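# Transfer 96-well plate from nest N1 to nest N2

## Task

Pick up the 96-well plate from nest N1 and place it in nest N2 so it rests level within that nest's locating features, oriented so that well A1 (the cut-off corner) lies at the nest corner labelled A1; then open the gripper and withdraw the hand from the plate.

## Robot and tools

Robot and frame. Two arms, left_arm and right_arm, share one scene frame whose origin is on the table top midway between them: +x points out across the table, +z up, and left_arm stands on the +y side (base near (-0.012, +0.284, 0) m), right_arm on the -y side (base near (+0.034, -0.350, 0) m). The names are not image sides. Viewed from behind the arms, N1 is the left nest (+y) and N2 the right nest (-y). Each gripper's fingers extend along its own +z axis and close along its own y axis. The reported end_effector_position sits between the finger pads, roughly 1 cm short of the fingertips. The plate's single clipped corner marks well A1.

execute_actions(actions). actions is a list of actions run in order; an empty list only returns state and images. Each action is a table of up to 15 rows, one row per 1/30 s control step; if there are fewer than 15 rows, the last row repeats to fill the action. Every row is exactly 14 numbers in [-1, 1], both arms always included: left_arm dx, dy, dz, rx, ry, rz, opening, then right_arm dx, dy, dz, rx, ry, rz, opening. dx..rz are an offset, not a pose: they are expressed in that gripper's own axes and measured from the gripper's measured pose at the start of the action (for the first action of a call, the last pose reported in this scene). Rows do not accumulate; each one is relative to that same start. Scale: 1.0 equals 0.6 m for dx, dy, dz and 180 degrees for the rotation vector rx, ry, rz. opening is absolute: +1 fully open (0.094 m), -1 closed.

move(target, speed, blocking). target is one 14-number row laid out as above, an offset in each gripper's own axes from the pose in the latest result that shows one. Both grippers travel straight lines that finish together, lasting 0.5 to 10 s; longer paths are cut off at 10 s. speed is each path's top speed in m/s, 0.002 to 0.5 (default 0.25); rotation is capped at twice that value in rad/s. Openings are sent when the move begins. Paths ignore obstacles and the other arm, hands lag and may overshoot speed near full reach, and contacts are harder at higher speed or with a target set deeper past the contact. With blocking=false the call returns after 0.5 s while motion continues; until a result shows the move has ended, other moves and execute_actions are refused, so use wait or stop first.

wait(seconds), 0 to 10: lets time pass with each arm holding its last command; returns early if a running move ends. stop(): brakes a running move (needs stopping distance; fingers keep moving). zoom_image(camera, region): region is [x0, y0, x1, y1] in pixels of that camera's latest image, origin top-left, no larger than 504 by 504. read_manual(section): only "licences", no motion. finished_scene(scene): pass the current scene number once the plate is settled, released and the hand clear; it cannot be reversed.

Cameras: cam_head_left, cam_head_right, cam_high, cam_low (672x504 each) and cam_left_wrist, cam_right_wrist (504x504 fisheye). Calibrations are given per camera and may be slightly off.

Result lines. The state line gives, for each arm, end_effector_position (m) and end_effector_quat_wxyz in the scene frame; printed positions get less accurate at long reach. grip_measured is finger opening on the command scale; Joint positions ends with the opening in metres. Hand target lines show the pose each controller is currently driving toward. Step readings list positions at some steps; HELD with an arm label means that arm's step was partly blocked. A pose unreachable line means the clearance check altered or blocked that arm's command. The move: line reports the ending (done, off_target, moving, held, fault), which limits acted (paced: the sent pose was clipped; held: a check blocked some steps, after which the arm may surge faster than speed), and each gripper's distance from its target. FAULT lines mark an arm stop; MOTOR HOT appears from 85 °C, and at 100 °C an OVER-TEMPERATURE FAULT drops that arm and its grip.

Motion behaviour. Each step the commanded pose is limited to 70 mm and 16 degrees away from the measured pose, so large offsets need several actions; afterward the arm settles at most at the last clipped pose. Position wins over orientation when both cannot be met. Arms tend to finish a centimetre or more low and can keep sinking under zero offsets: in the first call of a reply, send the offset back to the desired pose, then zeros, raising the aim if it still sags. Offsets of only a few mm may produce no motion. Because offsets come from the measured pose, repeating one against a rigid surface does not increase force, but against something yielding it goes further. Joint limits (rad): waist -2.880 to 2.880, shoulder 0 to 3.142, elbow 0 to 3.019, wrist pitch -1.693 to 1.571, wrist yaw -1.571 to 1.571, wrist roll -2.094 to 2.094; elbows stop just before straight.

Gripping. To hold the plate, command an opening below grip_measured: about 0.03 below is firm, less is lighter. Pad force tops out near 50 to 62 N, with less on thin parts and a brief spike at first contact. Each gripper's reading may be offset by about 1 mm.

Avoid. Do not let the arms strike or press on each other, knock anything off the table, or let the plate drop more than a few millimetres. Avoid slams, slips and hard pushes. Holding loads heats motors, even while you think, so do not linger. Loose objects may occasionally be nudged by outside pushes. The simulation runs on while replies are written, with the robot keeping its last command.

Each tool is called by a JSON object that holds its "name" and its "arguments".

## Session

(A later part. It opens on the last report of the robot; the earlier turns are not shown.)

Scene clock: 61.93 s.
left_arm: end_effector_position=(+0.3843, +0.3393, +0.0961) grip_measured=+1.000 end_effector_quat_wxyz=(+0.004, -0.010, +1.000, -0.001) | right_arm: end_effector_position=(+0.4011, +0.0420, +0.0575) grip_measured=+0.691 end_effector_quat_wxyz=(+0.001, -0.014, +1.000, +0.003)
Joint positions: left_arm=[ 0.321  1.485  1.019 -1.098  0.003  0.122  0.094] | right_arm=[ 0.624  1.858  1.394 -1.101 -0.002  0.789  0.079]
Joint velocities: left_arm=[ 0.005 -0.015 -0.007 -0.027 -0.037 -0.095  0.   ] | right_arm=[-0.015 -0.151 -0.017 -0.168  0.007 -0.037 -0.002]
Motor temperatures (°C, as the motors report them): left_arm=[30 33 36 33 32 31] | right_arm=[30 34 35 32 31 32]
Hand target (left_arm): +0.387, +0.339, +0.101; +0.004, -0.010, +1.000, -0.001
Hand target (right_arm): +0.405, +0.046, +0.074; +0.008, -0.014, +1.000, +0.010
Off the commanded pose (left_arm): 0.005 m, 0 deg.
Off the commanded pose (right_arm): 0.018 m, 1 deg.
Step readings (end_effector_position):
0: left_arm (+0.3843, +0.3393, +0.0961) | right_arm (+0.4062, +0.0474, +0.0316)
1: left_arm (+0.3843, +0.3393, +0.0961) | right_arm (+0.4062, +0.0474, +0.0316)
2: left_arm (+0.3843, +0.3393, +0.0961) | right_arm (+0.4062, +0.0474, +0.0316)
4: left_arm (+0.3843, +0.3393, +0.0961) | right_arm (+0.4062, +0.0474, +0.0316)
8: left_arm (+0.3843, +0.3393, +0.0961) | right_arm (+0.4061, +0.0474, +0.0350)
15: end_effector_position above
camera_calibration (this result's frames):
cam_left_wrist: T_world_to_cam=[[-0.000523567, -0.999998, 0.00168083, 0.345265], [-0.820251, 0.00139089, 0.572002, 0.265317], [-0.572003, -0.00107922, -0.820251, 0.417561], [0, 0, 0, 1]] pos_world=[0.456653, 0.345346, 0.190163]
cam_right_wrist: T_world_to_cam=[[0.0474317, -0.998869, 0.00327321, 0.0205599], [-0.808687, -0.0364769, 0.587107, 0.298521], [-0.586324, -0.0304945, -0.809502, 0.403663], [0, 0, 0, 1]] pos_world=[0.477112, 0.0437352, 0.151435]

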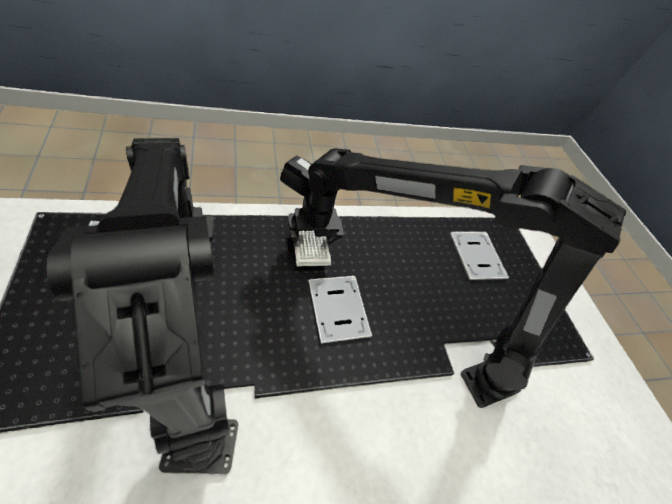

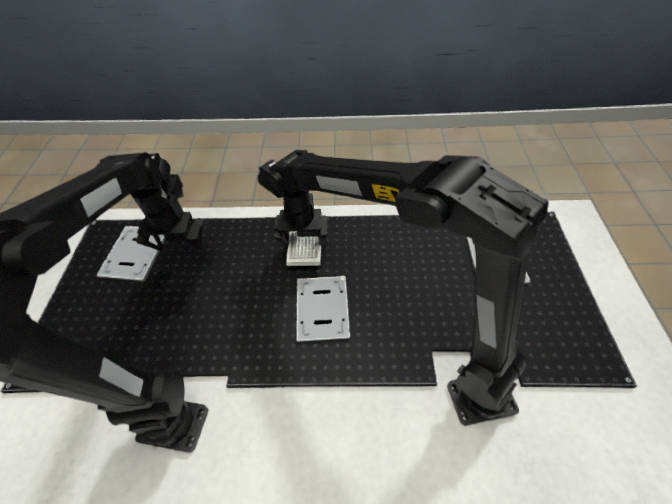

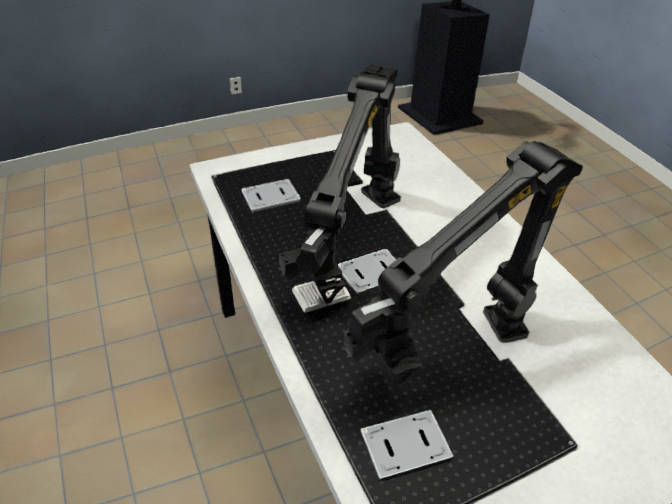

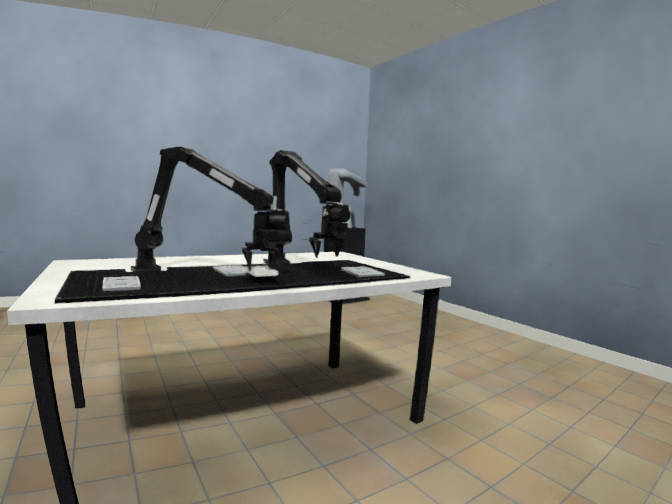

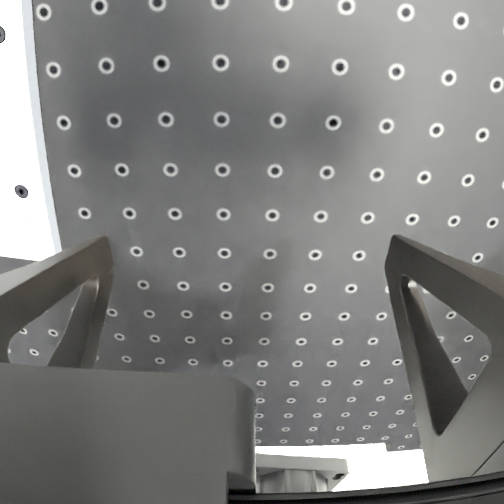

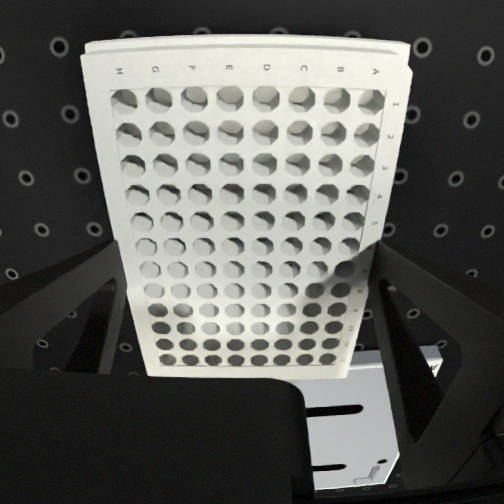

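{"name": "move", "arguments": {"target": [-0.004,0,-0.008,0,0,0,1,0.029,-0.8345,-0.0233,0.0053,-0.0106,0.0014,0.66], "speed": 0.38}}

Scene clock: 66.67 s.
left_arm: end_effector_position=(+0.3843, +0.3393, +0.0961) grip_measured=+1.000 end_effector_quat_wxyz=(+0.004, -0.010, +1.000, -0.001) | right_arm: end_effector_position=(+0.3778, -0.4561, +0.0646) grip_measured=+0.691 end_effector_quat_wxyz=(+0.008, -0.002, +1.000, -0.000)
Joint positions: left_arm=[ 0.321  1.485  1.019 -1.098  0.003  0.122  0.094] | right_arm=[-0.494  1.424  0.859 -0.989 -0.004 -0.304  0.079]
Joint velocities: left_arm=[-0.005 -0.024  0.022 -0.007 -0.037  0.11   0.   ] | right_arm=[-0.005 -0.005  0.007  0.012 -0.037 -0.022  0.   ]
Motor temperatures (°C, as the motors report them): left_arm=[30 33 36 33 32 31] | right_arm=[30 35 35 32 31 32]
Hand target (left_arm): +0.387, +0.339, +0.101; +0.004, -0.010, +1.000, -0.001
Hand target (right_arm): +0.393, -0.456, +0.070; +0.021, -0.012, +1.000, -0.003
Off the commanded pose (left_arm): 0.005 m, 0 deg.
Off the commanded pose (right_arm): 0.021 m, 2 deg.
move: off_target (right_arm)
camera_calibration (this result's frames):
cam_left_wrist: T_world_to_cam=[[-0.000523567, -0.999998, 0.00168083, 0.345265], [-0.820251, 0.00139089, 0.572002, 0.265317], [-0.572003, -0.00107922, -0.820251, 0.417561], [0, 0, 0, 1]] pos_world=[0.456653, 0.345346, 0.190163]
cam_right_wrist: T_world_to_cam=[[0.0225358, -0.999695, 0.010101, -0.467245], [-0.817553, -0.0126128, 0.575715, 0.272329], [-0.575412, -0.0212323, -0.817588, 0.38117], [0, 0, 0, 1]] pos_world=[0.452503, -0.455575, 0.159576]

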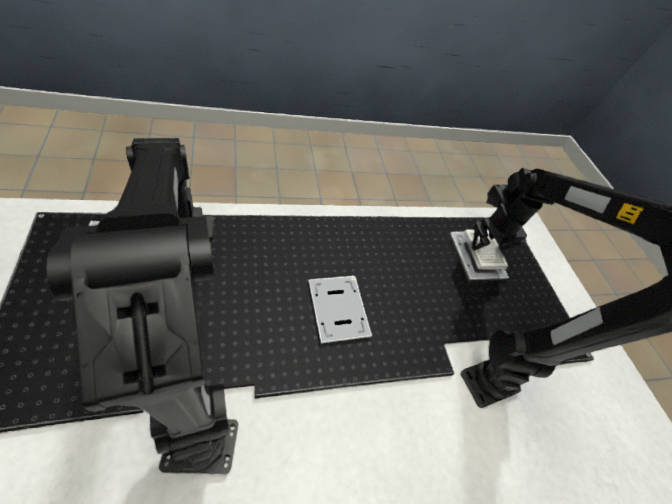

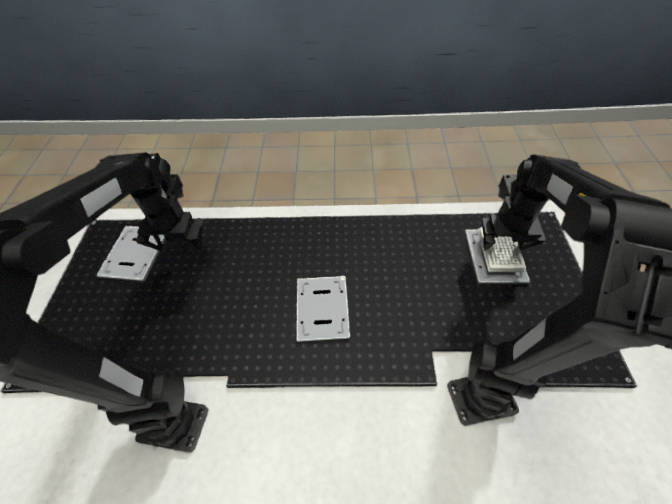

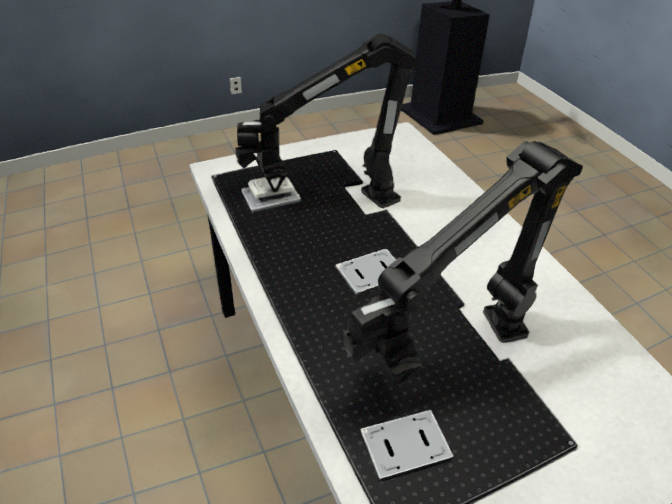

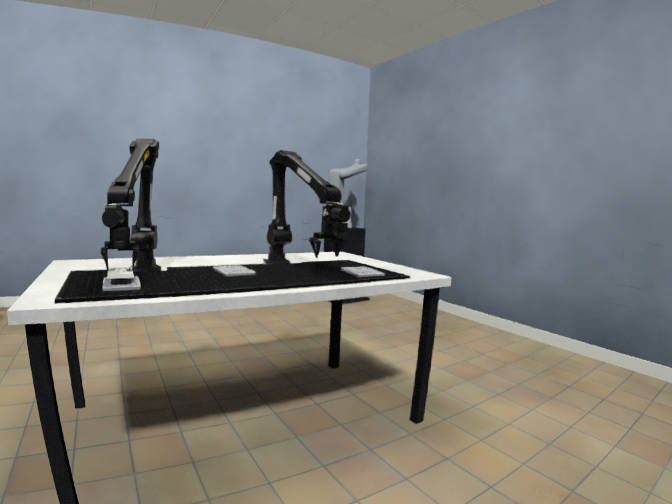

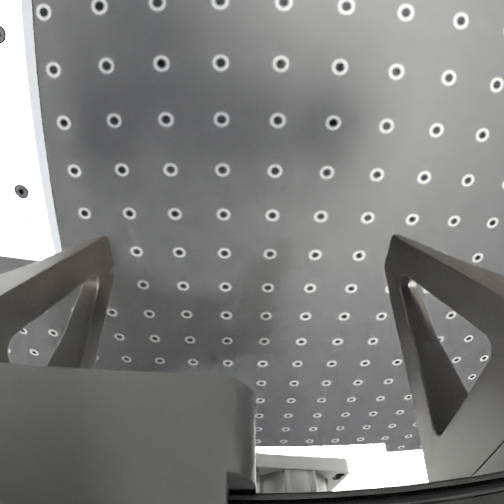

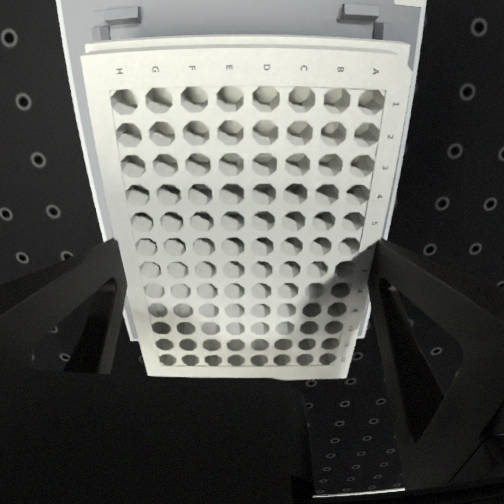

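{"name": "zoom_image", "arguments": {"camera": "cam_right_wrist", "region": [50, 0, 250, 100]}}

{"name": "zoom_image", "arguments": {"camera": "cam_right_wrist", "region": [250, 0, 450, 100]}}

Region (50, 0, 250, 100) of cam_right_wrist's 504x504 image, scaled by 2.520, with more detail than that image has.

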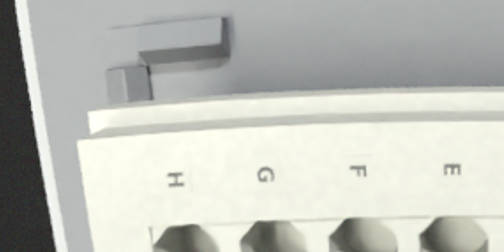

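Region (250, 0, 450, 100) of cam_right_wrist's 504x504 image, scaled by 2.520, with more detail than that image has.

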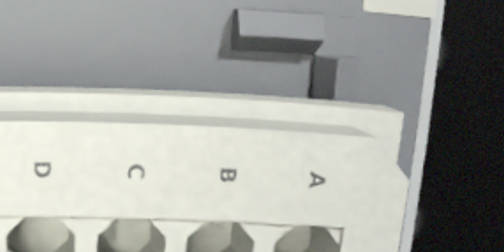

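{"name": "execute_actions", "arguments": {"actions": [[[-0.004,0,-0.008,0,0,0,1,-0.017,0.001,-0.0049,0.0014,-0.0046,-0.0054,0.66],[-0.004,0,-0.008,0,0,0,1,-0.0174,0.0011,-0.0036,0.0013,-0.0044,-0.0056,0.66],[-0.004,0,-0.008,0,0,0,1,-0.0179,0.0012,-0.0018,0.0012,-0.0041,-0.0059,0.66],[-0.004,0,-0.008,0,0,0,1,-0.0186,0.0013,0.0004,0.0011,-0.0037,-0.0063,0.66],[-0.004,0,-0.008,0,0,0,1,-0.0193,0.0014,0.0028,0.001,-0.0033,-0.0067,0.66],[-0.004,0,-0.008,0,0,0,1,-0.0201,0.0016,0.0054,0.0009,-0.0029,-0.0072,0.66],[-0.004,0,-0.008,0,0,0,1,-0.021,0.0017,0.008,0.0008,-0.0024,-0.0076,0.66],[-0.004,0,-0.008,0,0,0,1,-0.0217,0.0018,0.0104,0.0006,-0.002,-0.0081,0.66],[-0.004,0,-0.008,0,0,0,1,-0.0224,0.002,0.0126,0.0005,-0.0016,-0.0084,0.66],[-0.004,0,-0.008,0,0,0,1,-0.0229,0.0021,0.0144,0.0004,-0.0013,-0.0087,0.66],[-0.004,0,-0.008,0,0,0,1,-0.0233,0.0021,0.0157,0.0004,-0.0011,-0.009,0.66],[-0.004,0,-0.008,0,0,0,1,-0.0236,0.0022,0.0166,0.0003,-0.001,-0.0091,0.66],[-0.004,0,-0.008,0,0,0,1,-0.0237,0.0022,0.017,0.0003,-0.0009,-0.0092,0.66]]]}}

{"name": "wait", "arguments": {"seconds": 0.3}}

Scene clock: 70.00 s.
left_arm: end_effector_position=(+0.3843, +0.3393, +0.0961) grip_measured=+1.000 end_effector_quat_wxyz=(+0.004, -0.010, +1.000, -0.001) | right_arm: end_effector_position=(+0.3799, -0.4556, +0.0523) grip_measured=+0.691 end_effector_quat_wxyz=(-0.000, -0.006, +1.000, +0.002)
Joint positions: left_arm=[ 0.321  1.485  1.019 -1.098  0.003  0.122  0.094] | right_arm=[-0.491  1.46   0.859 -0.971 -0.004 -0.31   0.079]
Joint velocities: left_arm=[-0.015  0.005  0.007 -0.007 -0.007 -0.11   0.   ] | right_arm=[ 0.015  0.044 -0.002  0.002 -0.007 -0.022  0.001]
Motor temperatures (°C, as the motors report them): left_arm=[30 33 36 33 32 31] | right_arm=[30 34 35 32 31 32]
Hand target (left_arm): +0.387, +0.339, +0.101; +0.004, -0.010, +1.000, -0.001
Hand target (right_arm): +0.392, -0.455, +0.055; +0.010, -0.016, +1.000, -0.001
Off the commanded pose (left_arm): 0.005 m, 0 deg.
Off the commanded pose (right_arm): 0.012 m, 2 deg.
Step readings (end_effector_position):
0: left_arm (+0.3843, +0.3393, +0.0961) | right_arm (+0.3778, -0.4561, +0.0646)
1: left_arm (+0.3843, +0.3393, +0.0961) | right_arm (+0.3778, -0.4561, +0.0646)
2: left_arm (+0.3843, +0.3393, +0.0961) | right_arm (+0.3778, -0.4561, +0.0646)
4: left_arm (+0.3843, +0.3393, +0.0961) | right_arm (+0.3778, -0.4561, +0.0646)
8: left_arm (+0.3843, +0.3393, +0.0961) | right_arm (+0.3788, -0.4562, +0.0615)
15: end_effector_position above
camera_calibration (this result's frames):
cam_left_wrist: T_world_to_cam=[[-0.000523567, -0.999998, 0.00168083, 0.345265], [-0.820251, 0.00139089, 0.572002, 0.265317], [-0.572003, -0.00107922, -0.820251, 0.417561], [0, 0, 0, 1]] pos_world=[0.456653, 0.345346, 0.190163]
cam_right_wrist: T_world_to_cam=[[0.0318119, -0.999484, 0.00441287, -0.469802], [-0.807412, -0.0230957, 0.589535, 0.271786], [-0.589129, -0.0223172, -0.80773, 0.376579], [0, 0, 0, 1]] pos_world=[0.456243, -0.454878, 0.14602]

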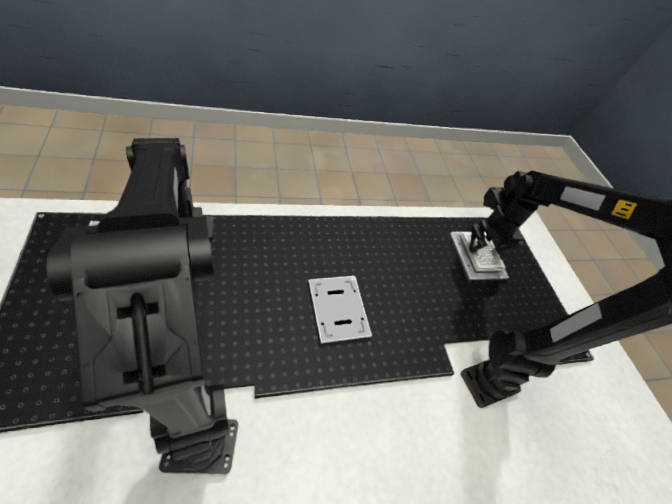

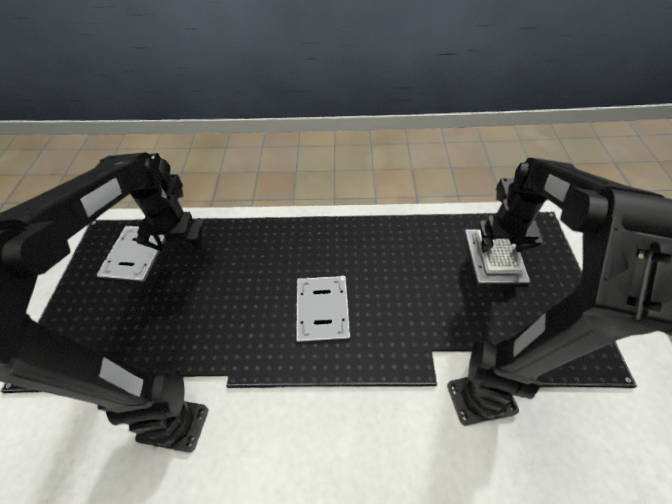

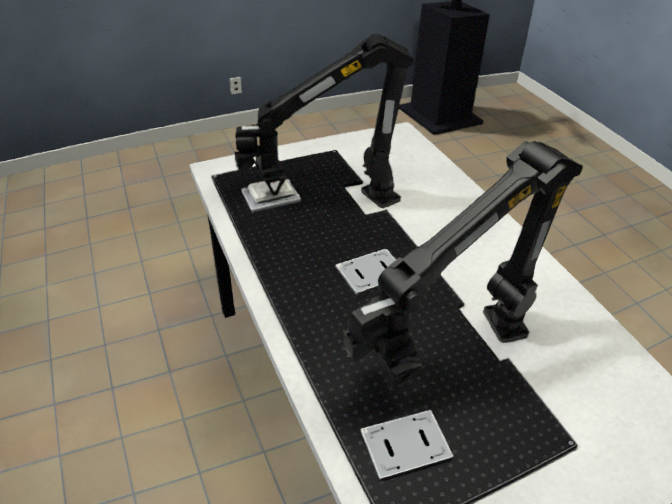

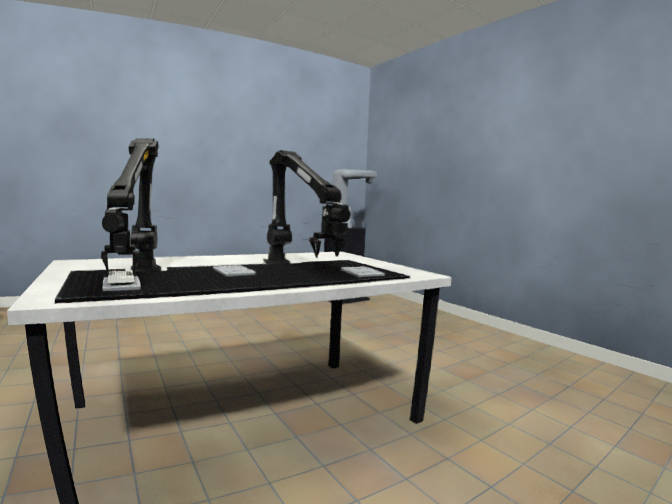

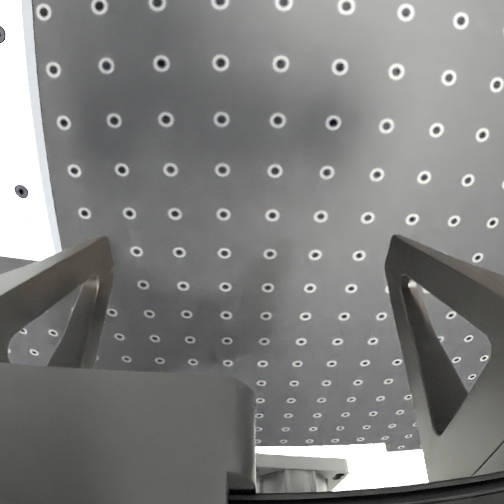

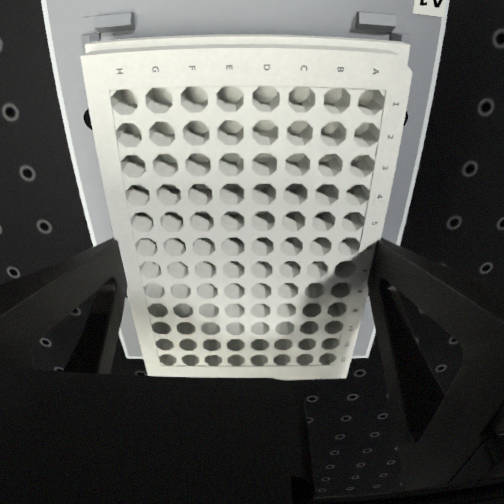

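Scene clock: 70.30 s.
left_arm: end_effector_position=(+0.3843, +0.3393, +0.0961) grip_measured=+1.000 end_effector_quat_wxyz=(+0.004, -0.010, +1.000, -0.001) | right_arm: end_effector_position=(+0.3799, -0.4556, +0.0521) grip_measured=+0.691 end_effector_quat_wxyz=(-0.000, -0.007, +1.000, +0.002)
Joint positions: left_arm=[ 0.321  1.485  1.019 -1.098  0.003  0.122  0.094] | right_arm=[-0.491  1.461  0.859 -0.97  -0.004 -0.311  0.079]
Joint velocities: left_arm=[-0.015 -0.015  0.012  0.002 -0.037 -0.081  0.   ] | right_arm=[-0.015 -0.015  0.017 -0.007 -0.037  0.037  0.002]
Motor temperatures (°C, as the motors report them): left_arm=[30 33 36 33 32 31] | right_arm=[30 34 35 32 31 32]
Hand target (left_arm): +0.387, +0.339, +0.101; +0.004, -0.010, +1.000, -0.001
Hand target (right_arm): +0.392, -0.455, +0.055; +0.010, -0.016, +1.000, -0.001
Off the commanded pose (left_arm): 0.005 m, 0 deg.
Off the commanded pose (right_arm): 0.013 m, 2 deg.
wait: 0.30 s; at rest by 0.17 s
camera_calibration (this result's frames):
cam_left_wrist: T_world_to_cam=[[-0.000523567, -0.999998, 0.00168083, 0.345265], [-0.820251, 0.00139089, 0.572002, 0.265317], [-0.572003, -0.00107922, -0.820251, 0.417561], [0, 0, 0, 1]] pos_world=[0.456653, 0.345346, 0.190163]
cam_right_wrist: T_world_to_cam=[[0.032576, -0.99946, 0.0042891, -0.470085], [-0.807181, -0.0237778, 0.589825, 0.271552], [-0.589404, -0.0226762, -0.80752, 0.376318], [0, 0, 0, 1]] pos_world=[0.456309, -0.454841, 0.145733]

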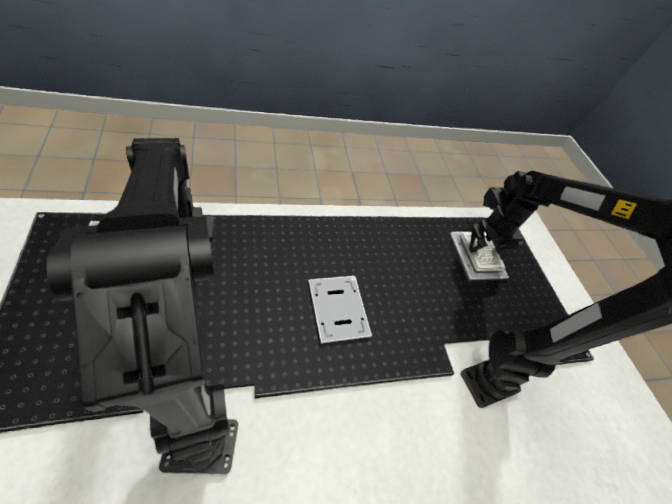

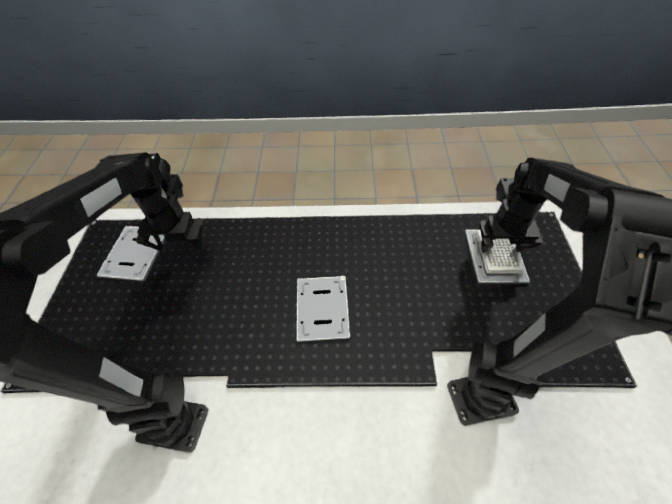

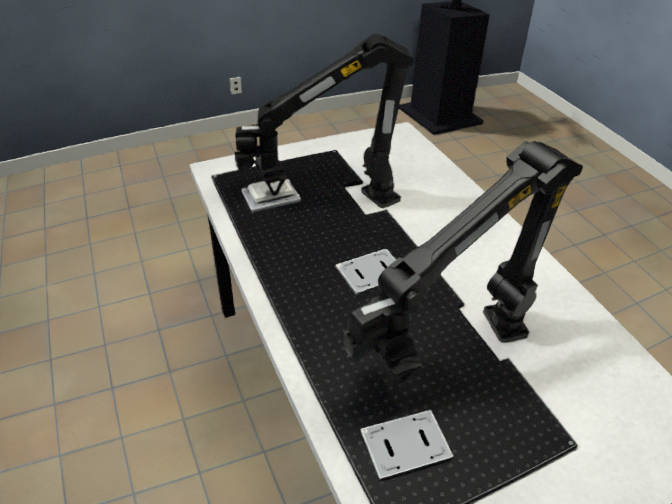

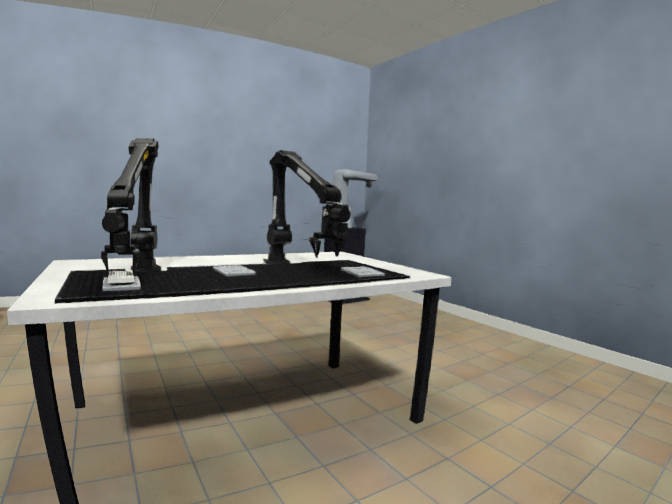

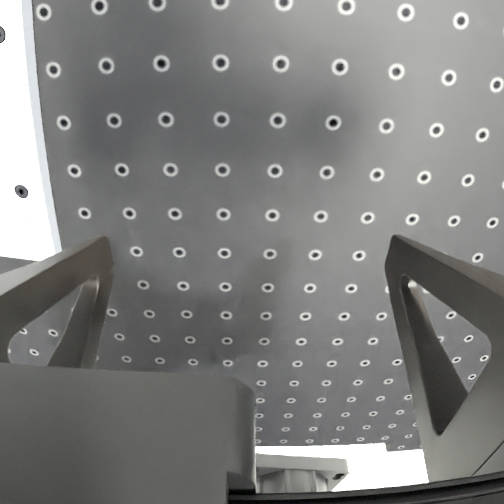

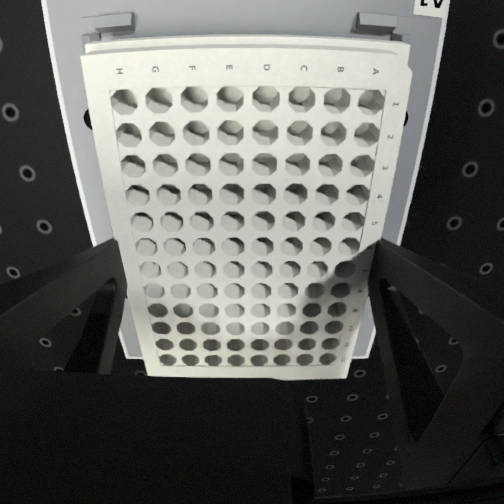

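{"name": "zoom_image", "arguments": {"camera": "cam_right_wrist", "region": [40, 0, 180, 140]}}

{"name": "zoom_image", "arguments": {"camera": "cam_right_wrist", "region": [316, 0, 456, 140]}}

{"name": "zoom_image", "arguments": {"camera": "cam_right_wrist", "region": [108, 280, 388, 390]}}

Region (40, 0, 180, 140) of cam_right_wrist's 504x504 image, scaled by 3.600, with more detail than that image has.

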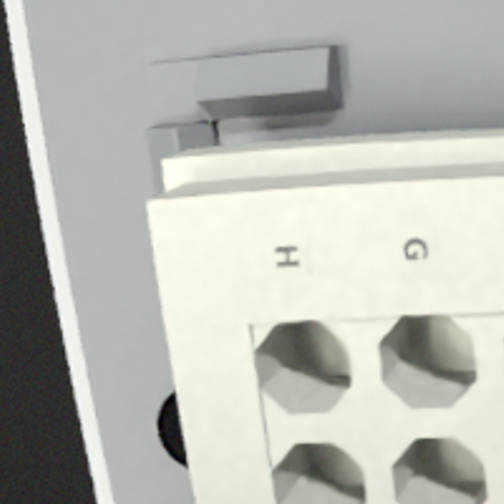

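Region (316, 0, 456, 140) of cam_right_wrist's 504x504 image, scaled by 3.600, with more detail than that image has.

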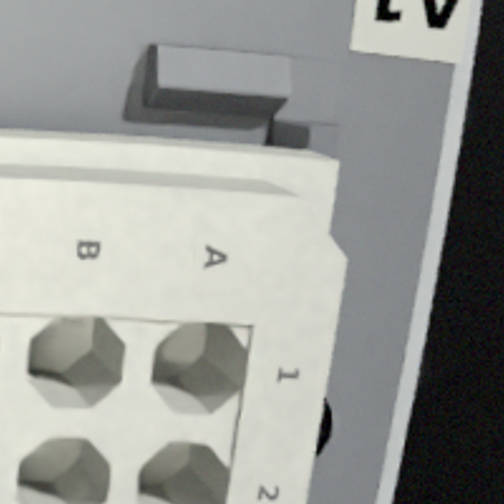

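Region (108, 280, 388, 390) of cam_right_wrist's 504x504 image, scaled by 1.800, with more detail than that image has; it fills the top 198 rows of this view, and the rest is white.

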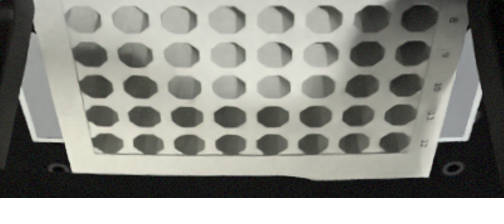

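{"name": "execute_actions", "arguments": {"actions": [[[-0.004,0,-0.008,0,0,0,1,-0.0204,0.0013,-0.0034,0.0019,-0.0062,-0.0061,0.66],[-0.004,0,-0.008,0,0,0,1,-0.0206,0.0014,-0.0024,0.0019,-0.0059,-0.0061,0.66],[-0.004,0,-0.008,0,0,0,1,-0.0208,0.0014,-0.0012,0.0018,-0.0056,-0.0062,0.66],[-0.004,0,-0.008,0,0,0,1,-0.021,0.0015,0.0002,0.0017,-0.0052,-0.0062,0.66],[-0.004,0,-0.008,0,0,0,1,-0.0212,0.0015,0.0016,0.0015,-0.0049,-0.0063,0.66],[-0.004,0,-0.008,0,0,0,1,-0.0214,0.0015,0.003,0.0014,-0.0045,-0.0063,0.66],[-0.004,0,-0.008,0,0,0,1,-0.0217,0.0016,0.0044,0.0013,-0.0041,-0.0064,0.66],[-0.004,0,-0.008,0,0,0,1,-0.0219,0.0016,0.0058,0.0012,-0.0038,-0.0065,0.66],[-0.004,0,-0.008,0,0,0,1,-0.0221,0.0017,0.0071,0.0011,-0.0034,-0.0065,0.66],[-0.004,0,-0.008,0,0,0,1,-0.0223,0.0017,0.0083,0.001,-0.0031,-0.0066,0.66],[-0.004,0,-0.008,0,0,0,1,-0.0224,0.0017,0.0093,0.0009,-0.0028,-0.0066,0.66],[-0.004,0,-0.008,0,0,0,1,-0.0226,0.0018,0.0101,0.0009,-0.0026,-0.0067,0.66],[-0.004,0,-0.008,0,0,0,1,-0.0227,0.0018,0.0107,0.0008,-0.0025,-0.0067,0.66],[-0.004,0,-0.008,0,0,0,1,-0.0227,0.0018,0.011,0.0008,-0.0024,-0.0067,0.66]]]}}

{"name": "wait", "arguments": {"seconds": 0.3}}

Scene clock: 74.67 s.
left_arm: end_effector_position=(+0.3843, +0.3393, +0.0961) grip_measured=+1.000 end_effector_quat_wxyz=(+0.004, -0.010, +1.000, -0.001) | right_arm: end_effector_position=(+0.3813, -0.4553, +0.0441) grip_measured=+0.691 end_effector_quat_wxyz=(-0.006, -0.008, +1.000, +0.004)
Joint positions: left_arm=[ 0.321  1.485  1.019 -1.098  0.003  0.122  0.094] | right_arm=[-0.489  1.485  0.859 -0.958 -0.004 -0.311  0.079]
Joint velocities: left_arm=[-0.015  0.005 -0.002  0.007 -0.022  0.022  0.   ] | right_arm=[-0.015  0.044 -0.002  0.022  0.022  0.022  0.   ]
Motor temperatures (°C, as the motors report them): left_arm=[30 33 36 33 32 31] | right_arm=[30 34 35 32 31 32]
Hand target (left_arm): +0.387, +0.339, +0.101; +0.004, -0.010, +1.000, -0.001
Hand target (right_arm): +0.393, -0.454, +0.046; +0.003, -0.017, +1.000, +0.001
Off the commanded pose (left_arm): 0.005 m, 0 deg.
Off the commanded pose (right_arm): 0.012 m, 2 deg.
Step readings (end_effector_position):
0: left_arm (+0.3843, +0.3393, +0.0961) | right_arm (+0.3799, -0.4556, +0.0521)
1: left_arm (+0.3843, +0.3393, +0.0961) | right_arm (+0.3799, -0.4556, +0.0521)
2: left_arm (+0.3843, +0.3393, +0.0961) | right_arm (+0.3800, -0.4556, +0.0521)
4: left_arm (+0.3843, +0.3393, +0.0961) | right_arm (+0.3804, -0.4557, +0.0519)
8: left_arm (+0.3843, +0.3393, +0.0961) | right_arm (+0.3811, -0.4557, +0.0498)
15: end_effector_position above
camera_calibration (this result's frames):
cam_left_wrist: T_world_to_cam=[[-0.000523567, -0.999998, 0.00168083, 0.345265], [-0.820251, 0.00139089, 0.572002, 0.265317], [-0.572003, -0.00107922, -0.820251, 0.417561], [0, 0, 0, 1]] pos_world=[0.456653, 0.345346, 0.190163]
cam_right_wrist: T_world_to_cam=[[0.0348897, -0.999391, 0.000827493, -0.470473], [-0.801056, -0.0274705, 0.597958, 0.272947], [-0.597571, -0.0215254, -0.801527, 0.374056], [0, 0, 0, 1]] pos_world=[0.458586, -0.454637, 0.136995]

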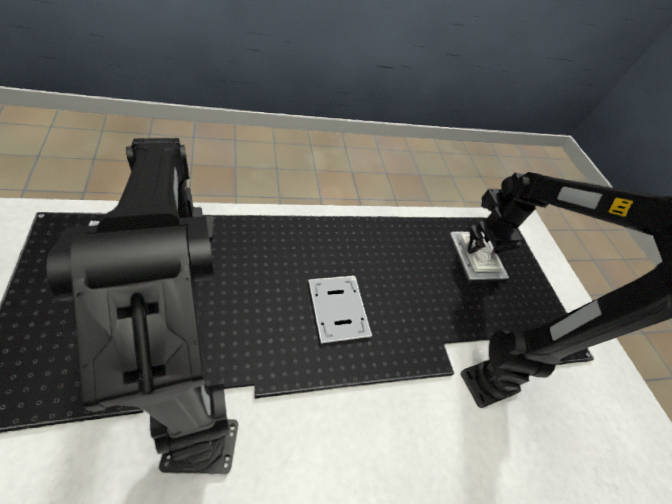

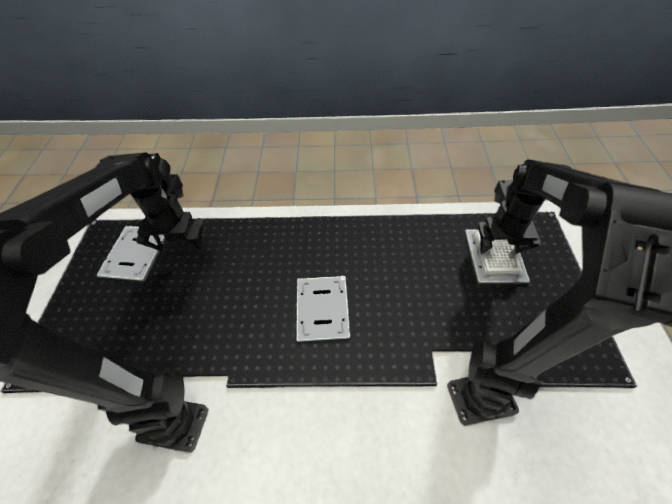

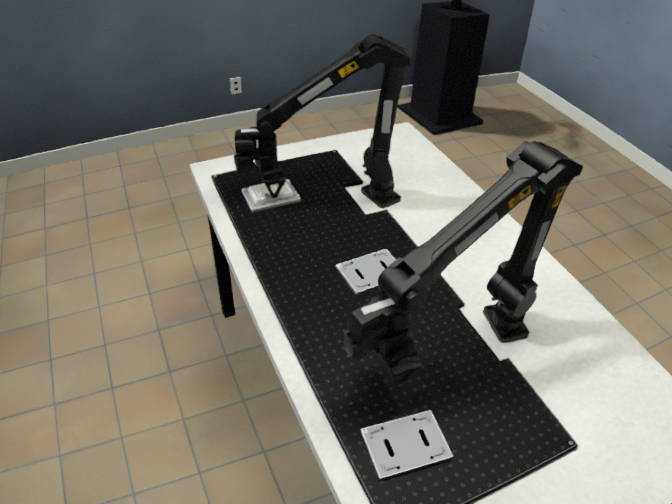

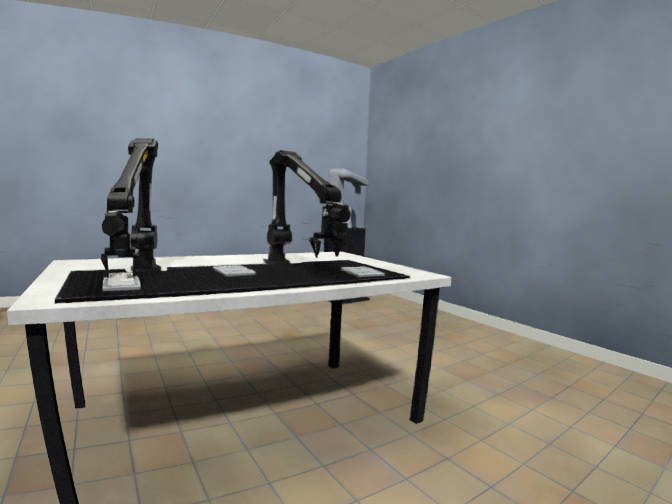

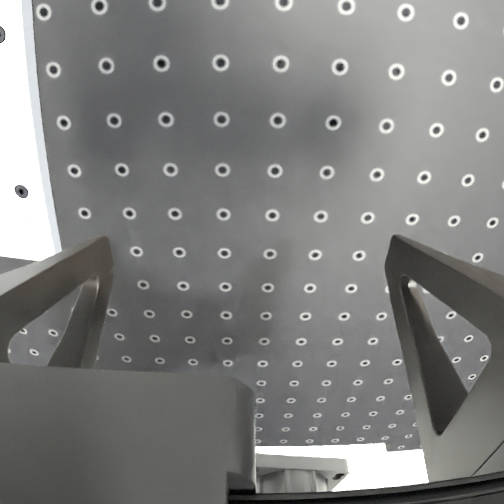

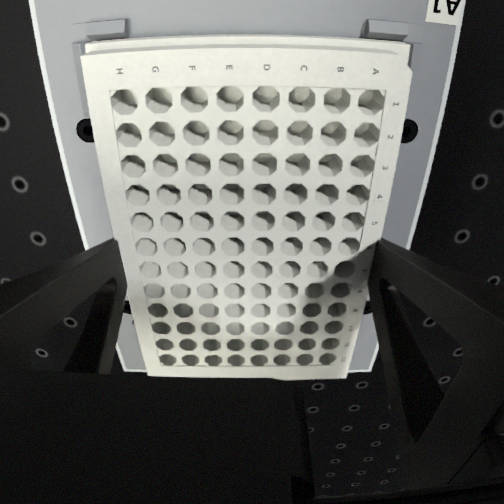

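Scene clock: 74.97 s.
left_arm: end_effector_position=(+0.3843, +0.3393, +0.0961) grip_measured=+1.000 end_effector_quat_wxyz=(+0.004, -0.010, +1.000, -0.001) | right_arm: end_effector_position=(+0.3814, -0.4553, +0.0437) grip_measured=+0.691 end_effector_quat_wxyz=(-0.006, -0.008, +1.000, +0.004)
Joint positions: left_arm=[ 0.321  1.485  1.019 -1.098  0.003  0.122  0.094] | right_arm=[-0.489  1.486  0.859 -0.957 -0.004 -0.311  0.079]
Joint velocities: left_arm=[-0.005  0.005  0.017  0.002 -0.037  0.007  0.   ] | right_arm=[-0.005  0.005 -0.007 -0.002 -0.007 -0.051  0.   ]
Motor temperatures (°C, as the motors report them): left_arm=[30 33 36 33 32 31] | right_arm=[30 34 35 32 31 32]
Hand target (left_arm): +0.387, +0.339, +0.101; +0.004, -0.010, +1.000, -0.001
Hand target (right_arm): +0.393, -0.454, +0.046; +0.003, -0.017, +1.000, +0.001
Off the commanded pose (left_arm): 0.005 m, 0 deg.
Off the commanded pose (right_arm): 0.012 m, 2 deg.
wait: 0.30 s; at rest by 0.17 s
camera_calibration (this result's frames):
cam_left_wrist: T_world_to_cam=[[-0.000523567, -0.999998, 0.00168083, 0.345265], [-0.820251, 0.00139089, 0.572002, 0.265317], [-0.572003, -0.00107922, -0.820251, 0.417561], [0, 0, 0, 1]] pos_world=[0.456653, 0.345346, 0.190163]
cam_right_wrist: T_world_to_cam=[[0.0348899, -0.999391, 0.00070387, -0.470497], [-0.800838, -0.0275369, 0.598247, 0.273123], [-0.597864, -0.0214365, -0.801311, 0.373934], [0, 0, 0, 1]] pos_world=[0.458705, -0.454673, 0.136573]

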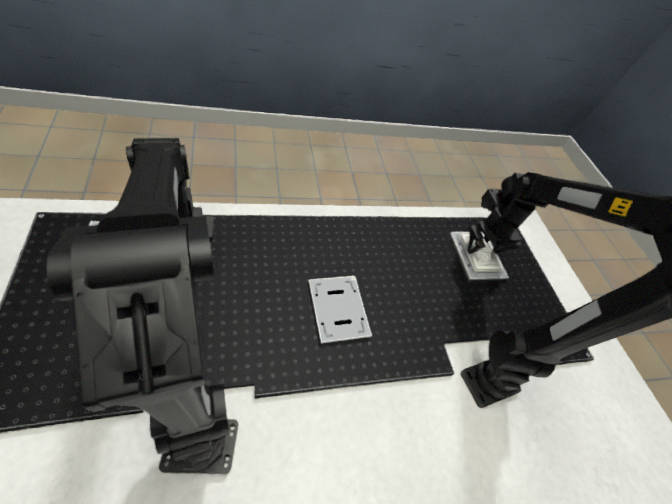

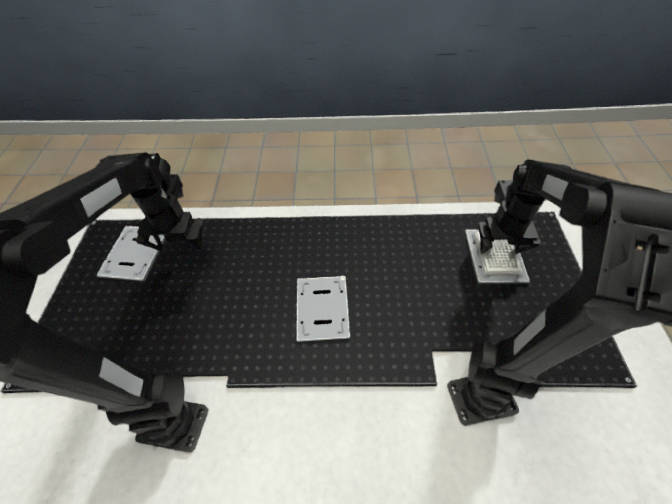

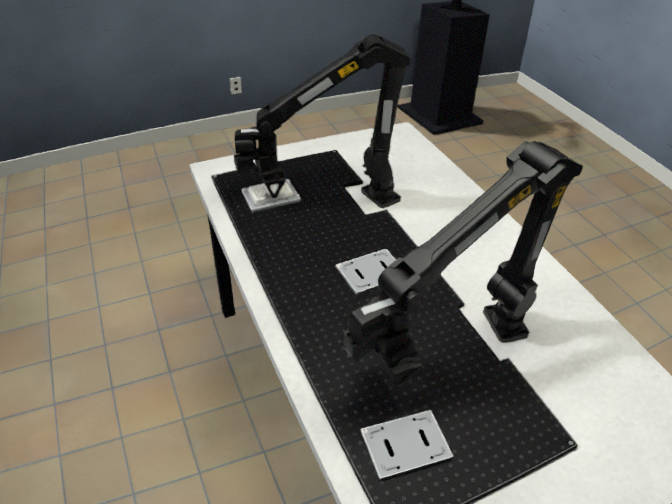

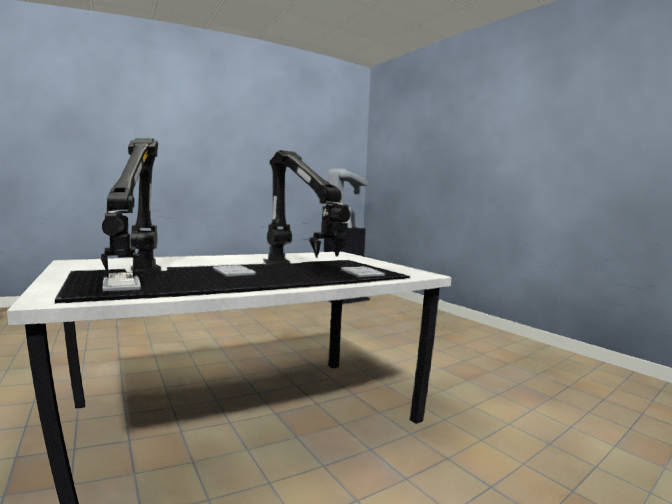

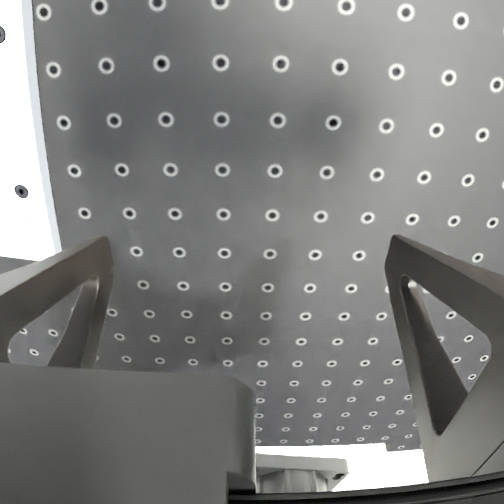

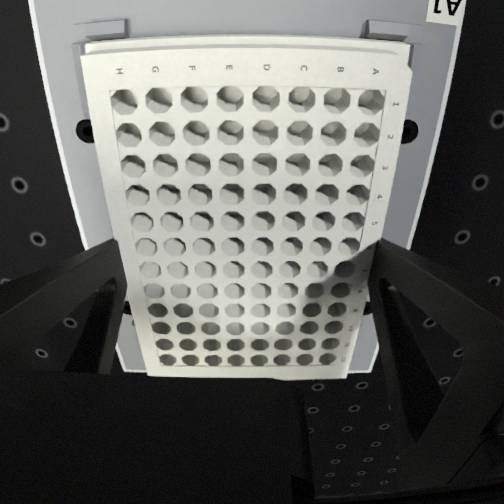

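{"name": "zoom_image", "arguments": {"camera": "cam_right_wrist", "region": [40, 10, 180, 150]}}

{"name": "zoom_image", "arguments": {"camera": "cam_right_wrist", "region": [316, 10, 456, 150]}}

{"name": "zoom_image", "arguments": {"camera": "cam_high", "region": [230, 160, 310, 220]}}

Region (40, 10, 180, 150) of cam_right_wrist's 504x504 image, scaled by 3.600, with more detail than that image has.

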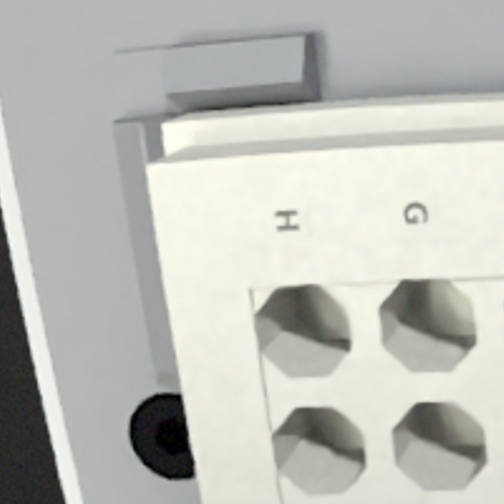

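Region (316, 10, 456, 150) of cam_right_wrist's 504x504 image, scaled by 3.600, with more detail than that image has.

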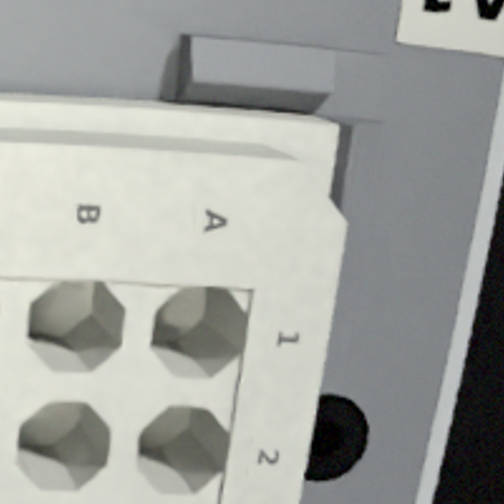

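Region (230, 160, 310, 220) of cam_high's 672x504 image, scaled by 6.300, with more detail than that image has; it fills the top 378 rows of this view, and the rest is white.

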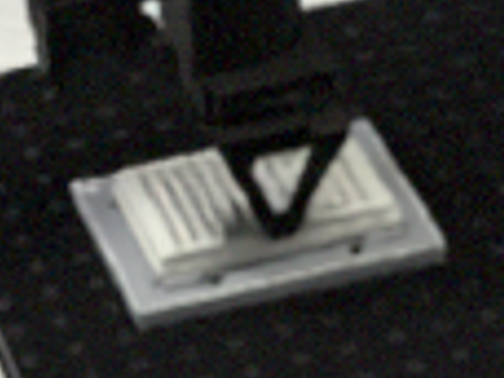

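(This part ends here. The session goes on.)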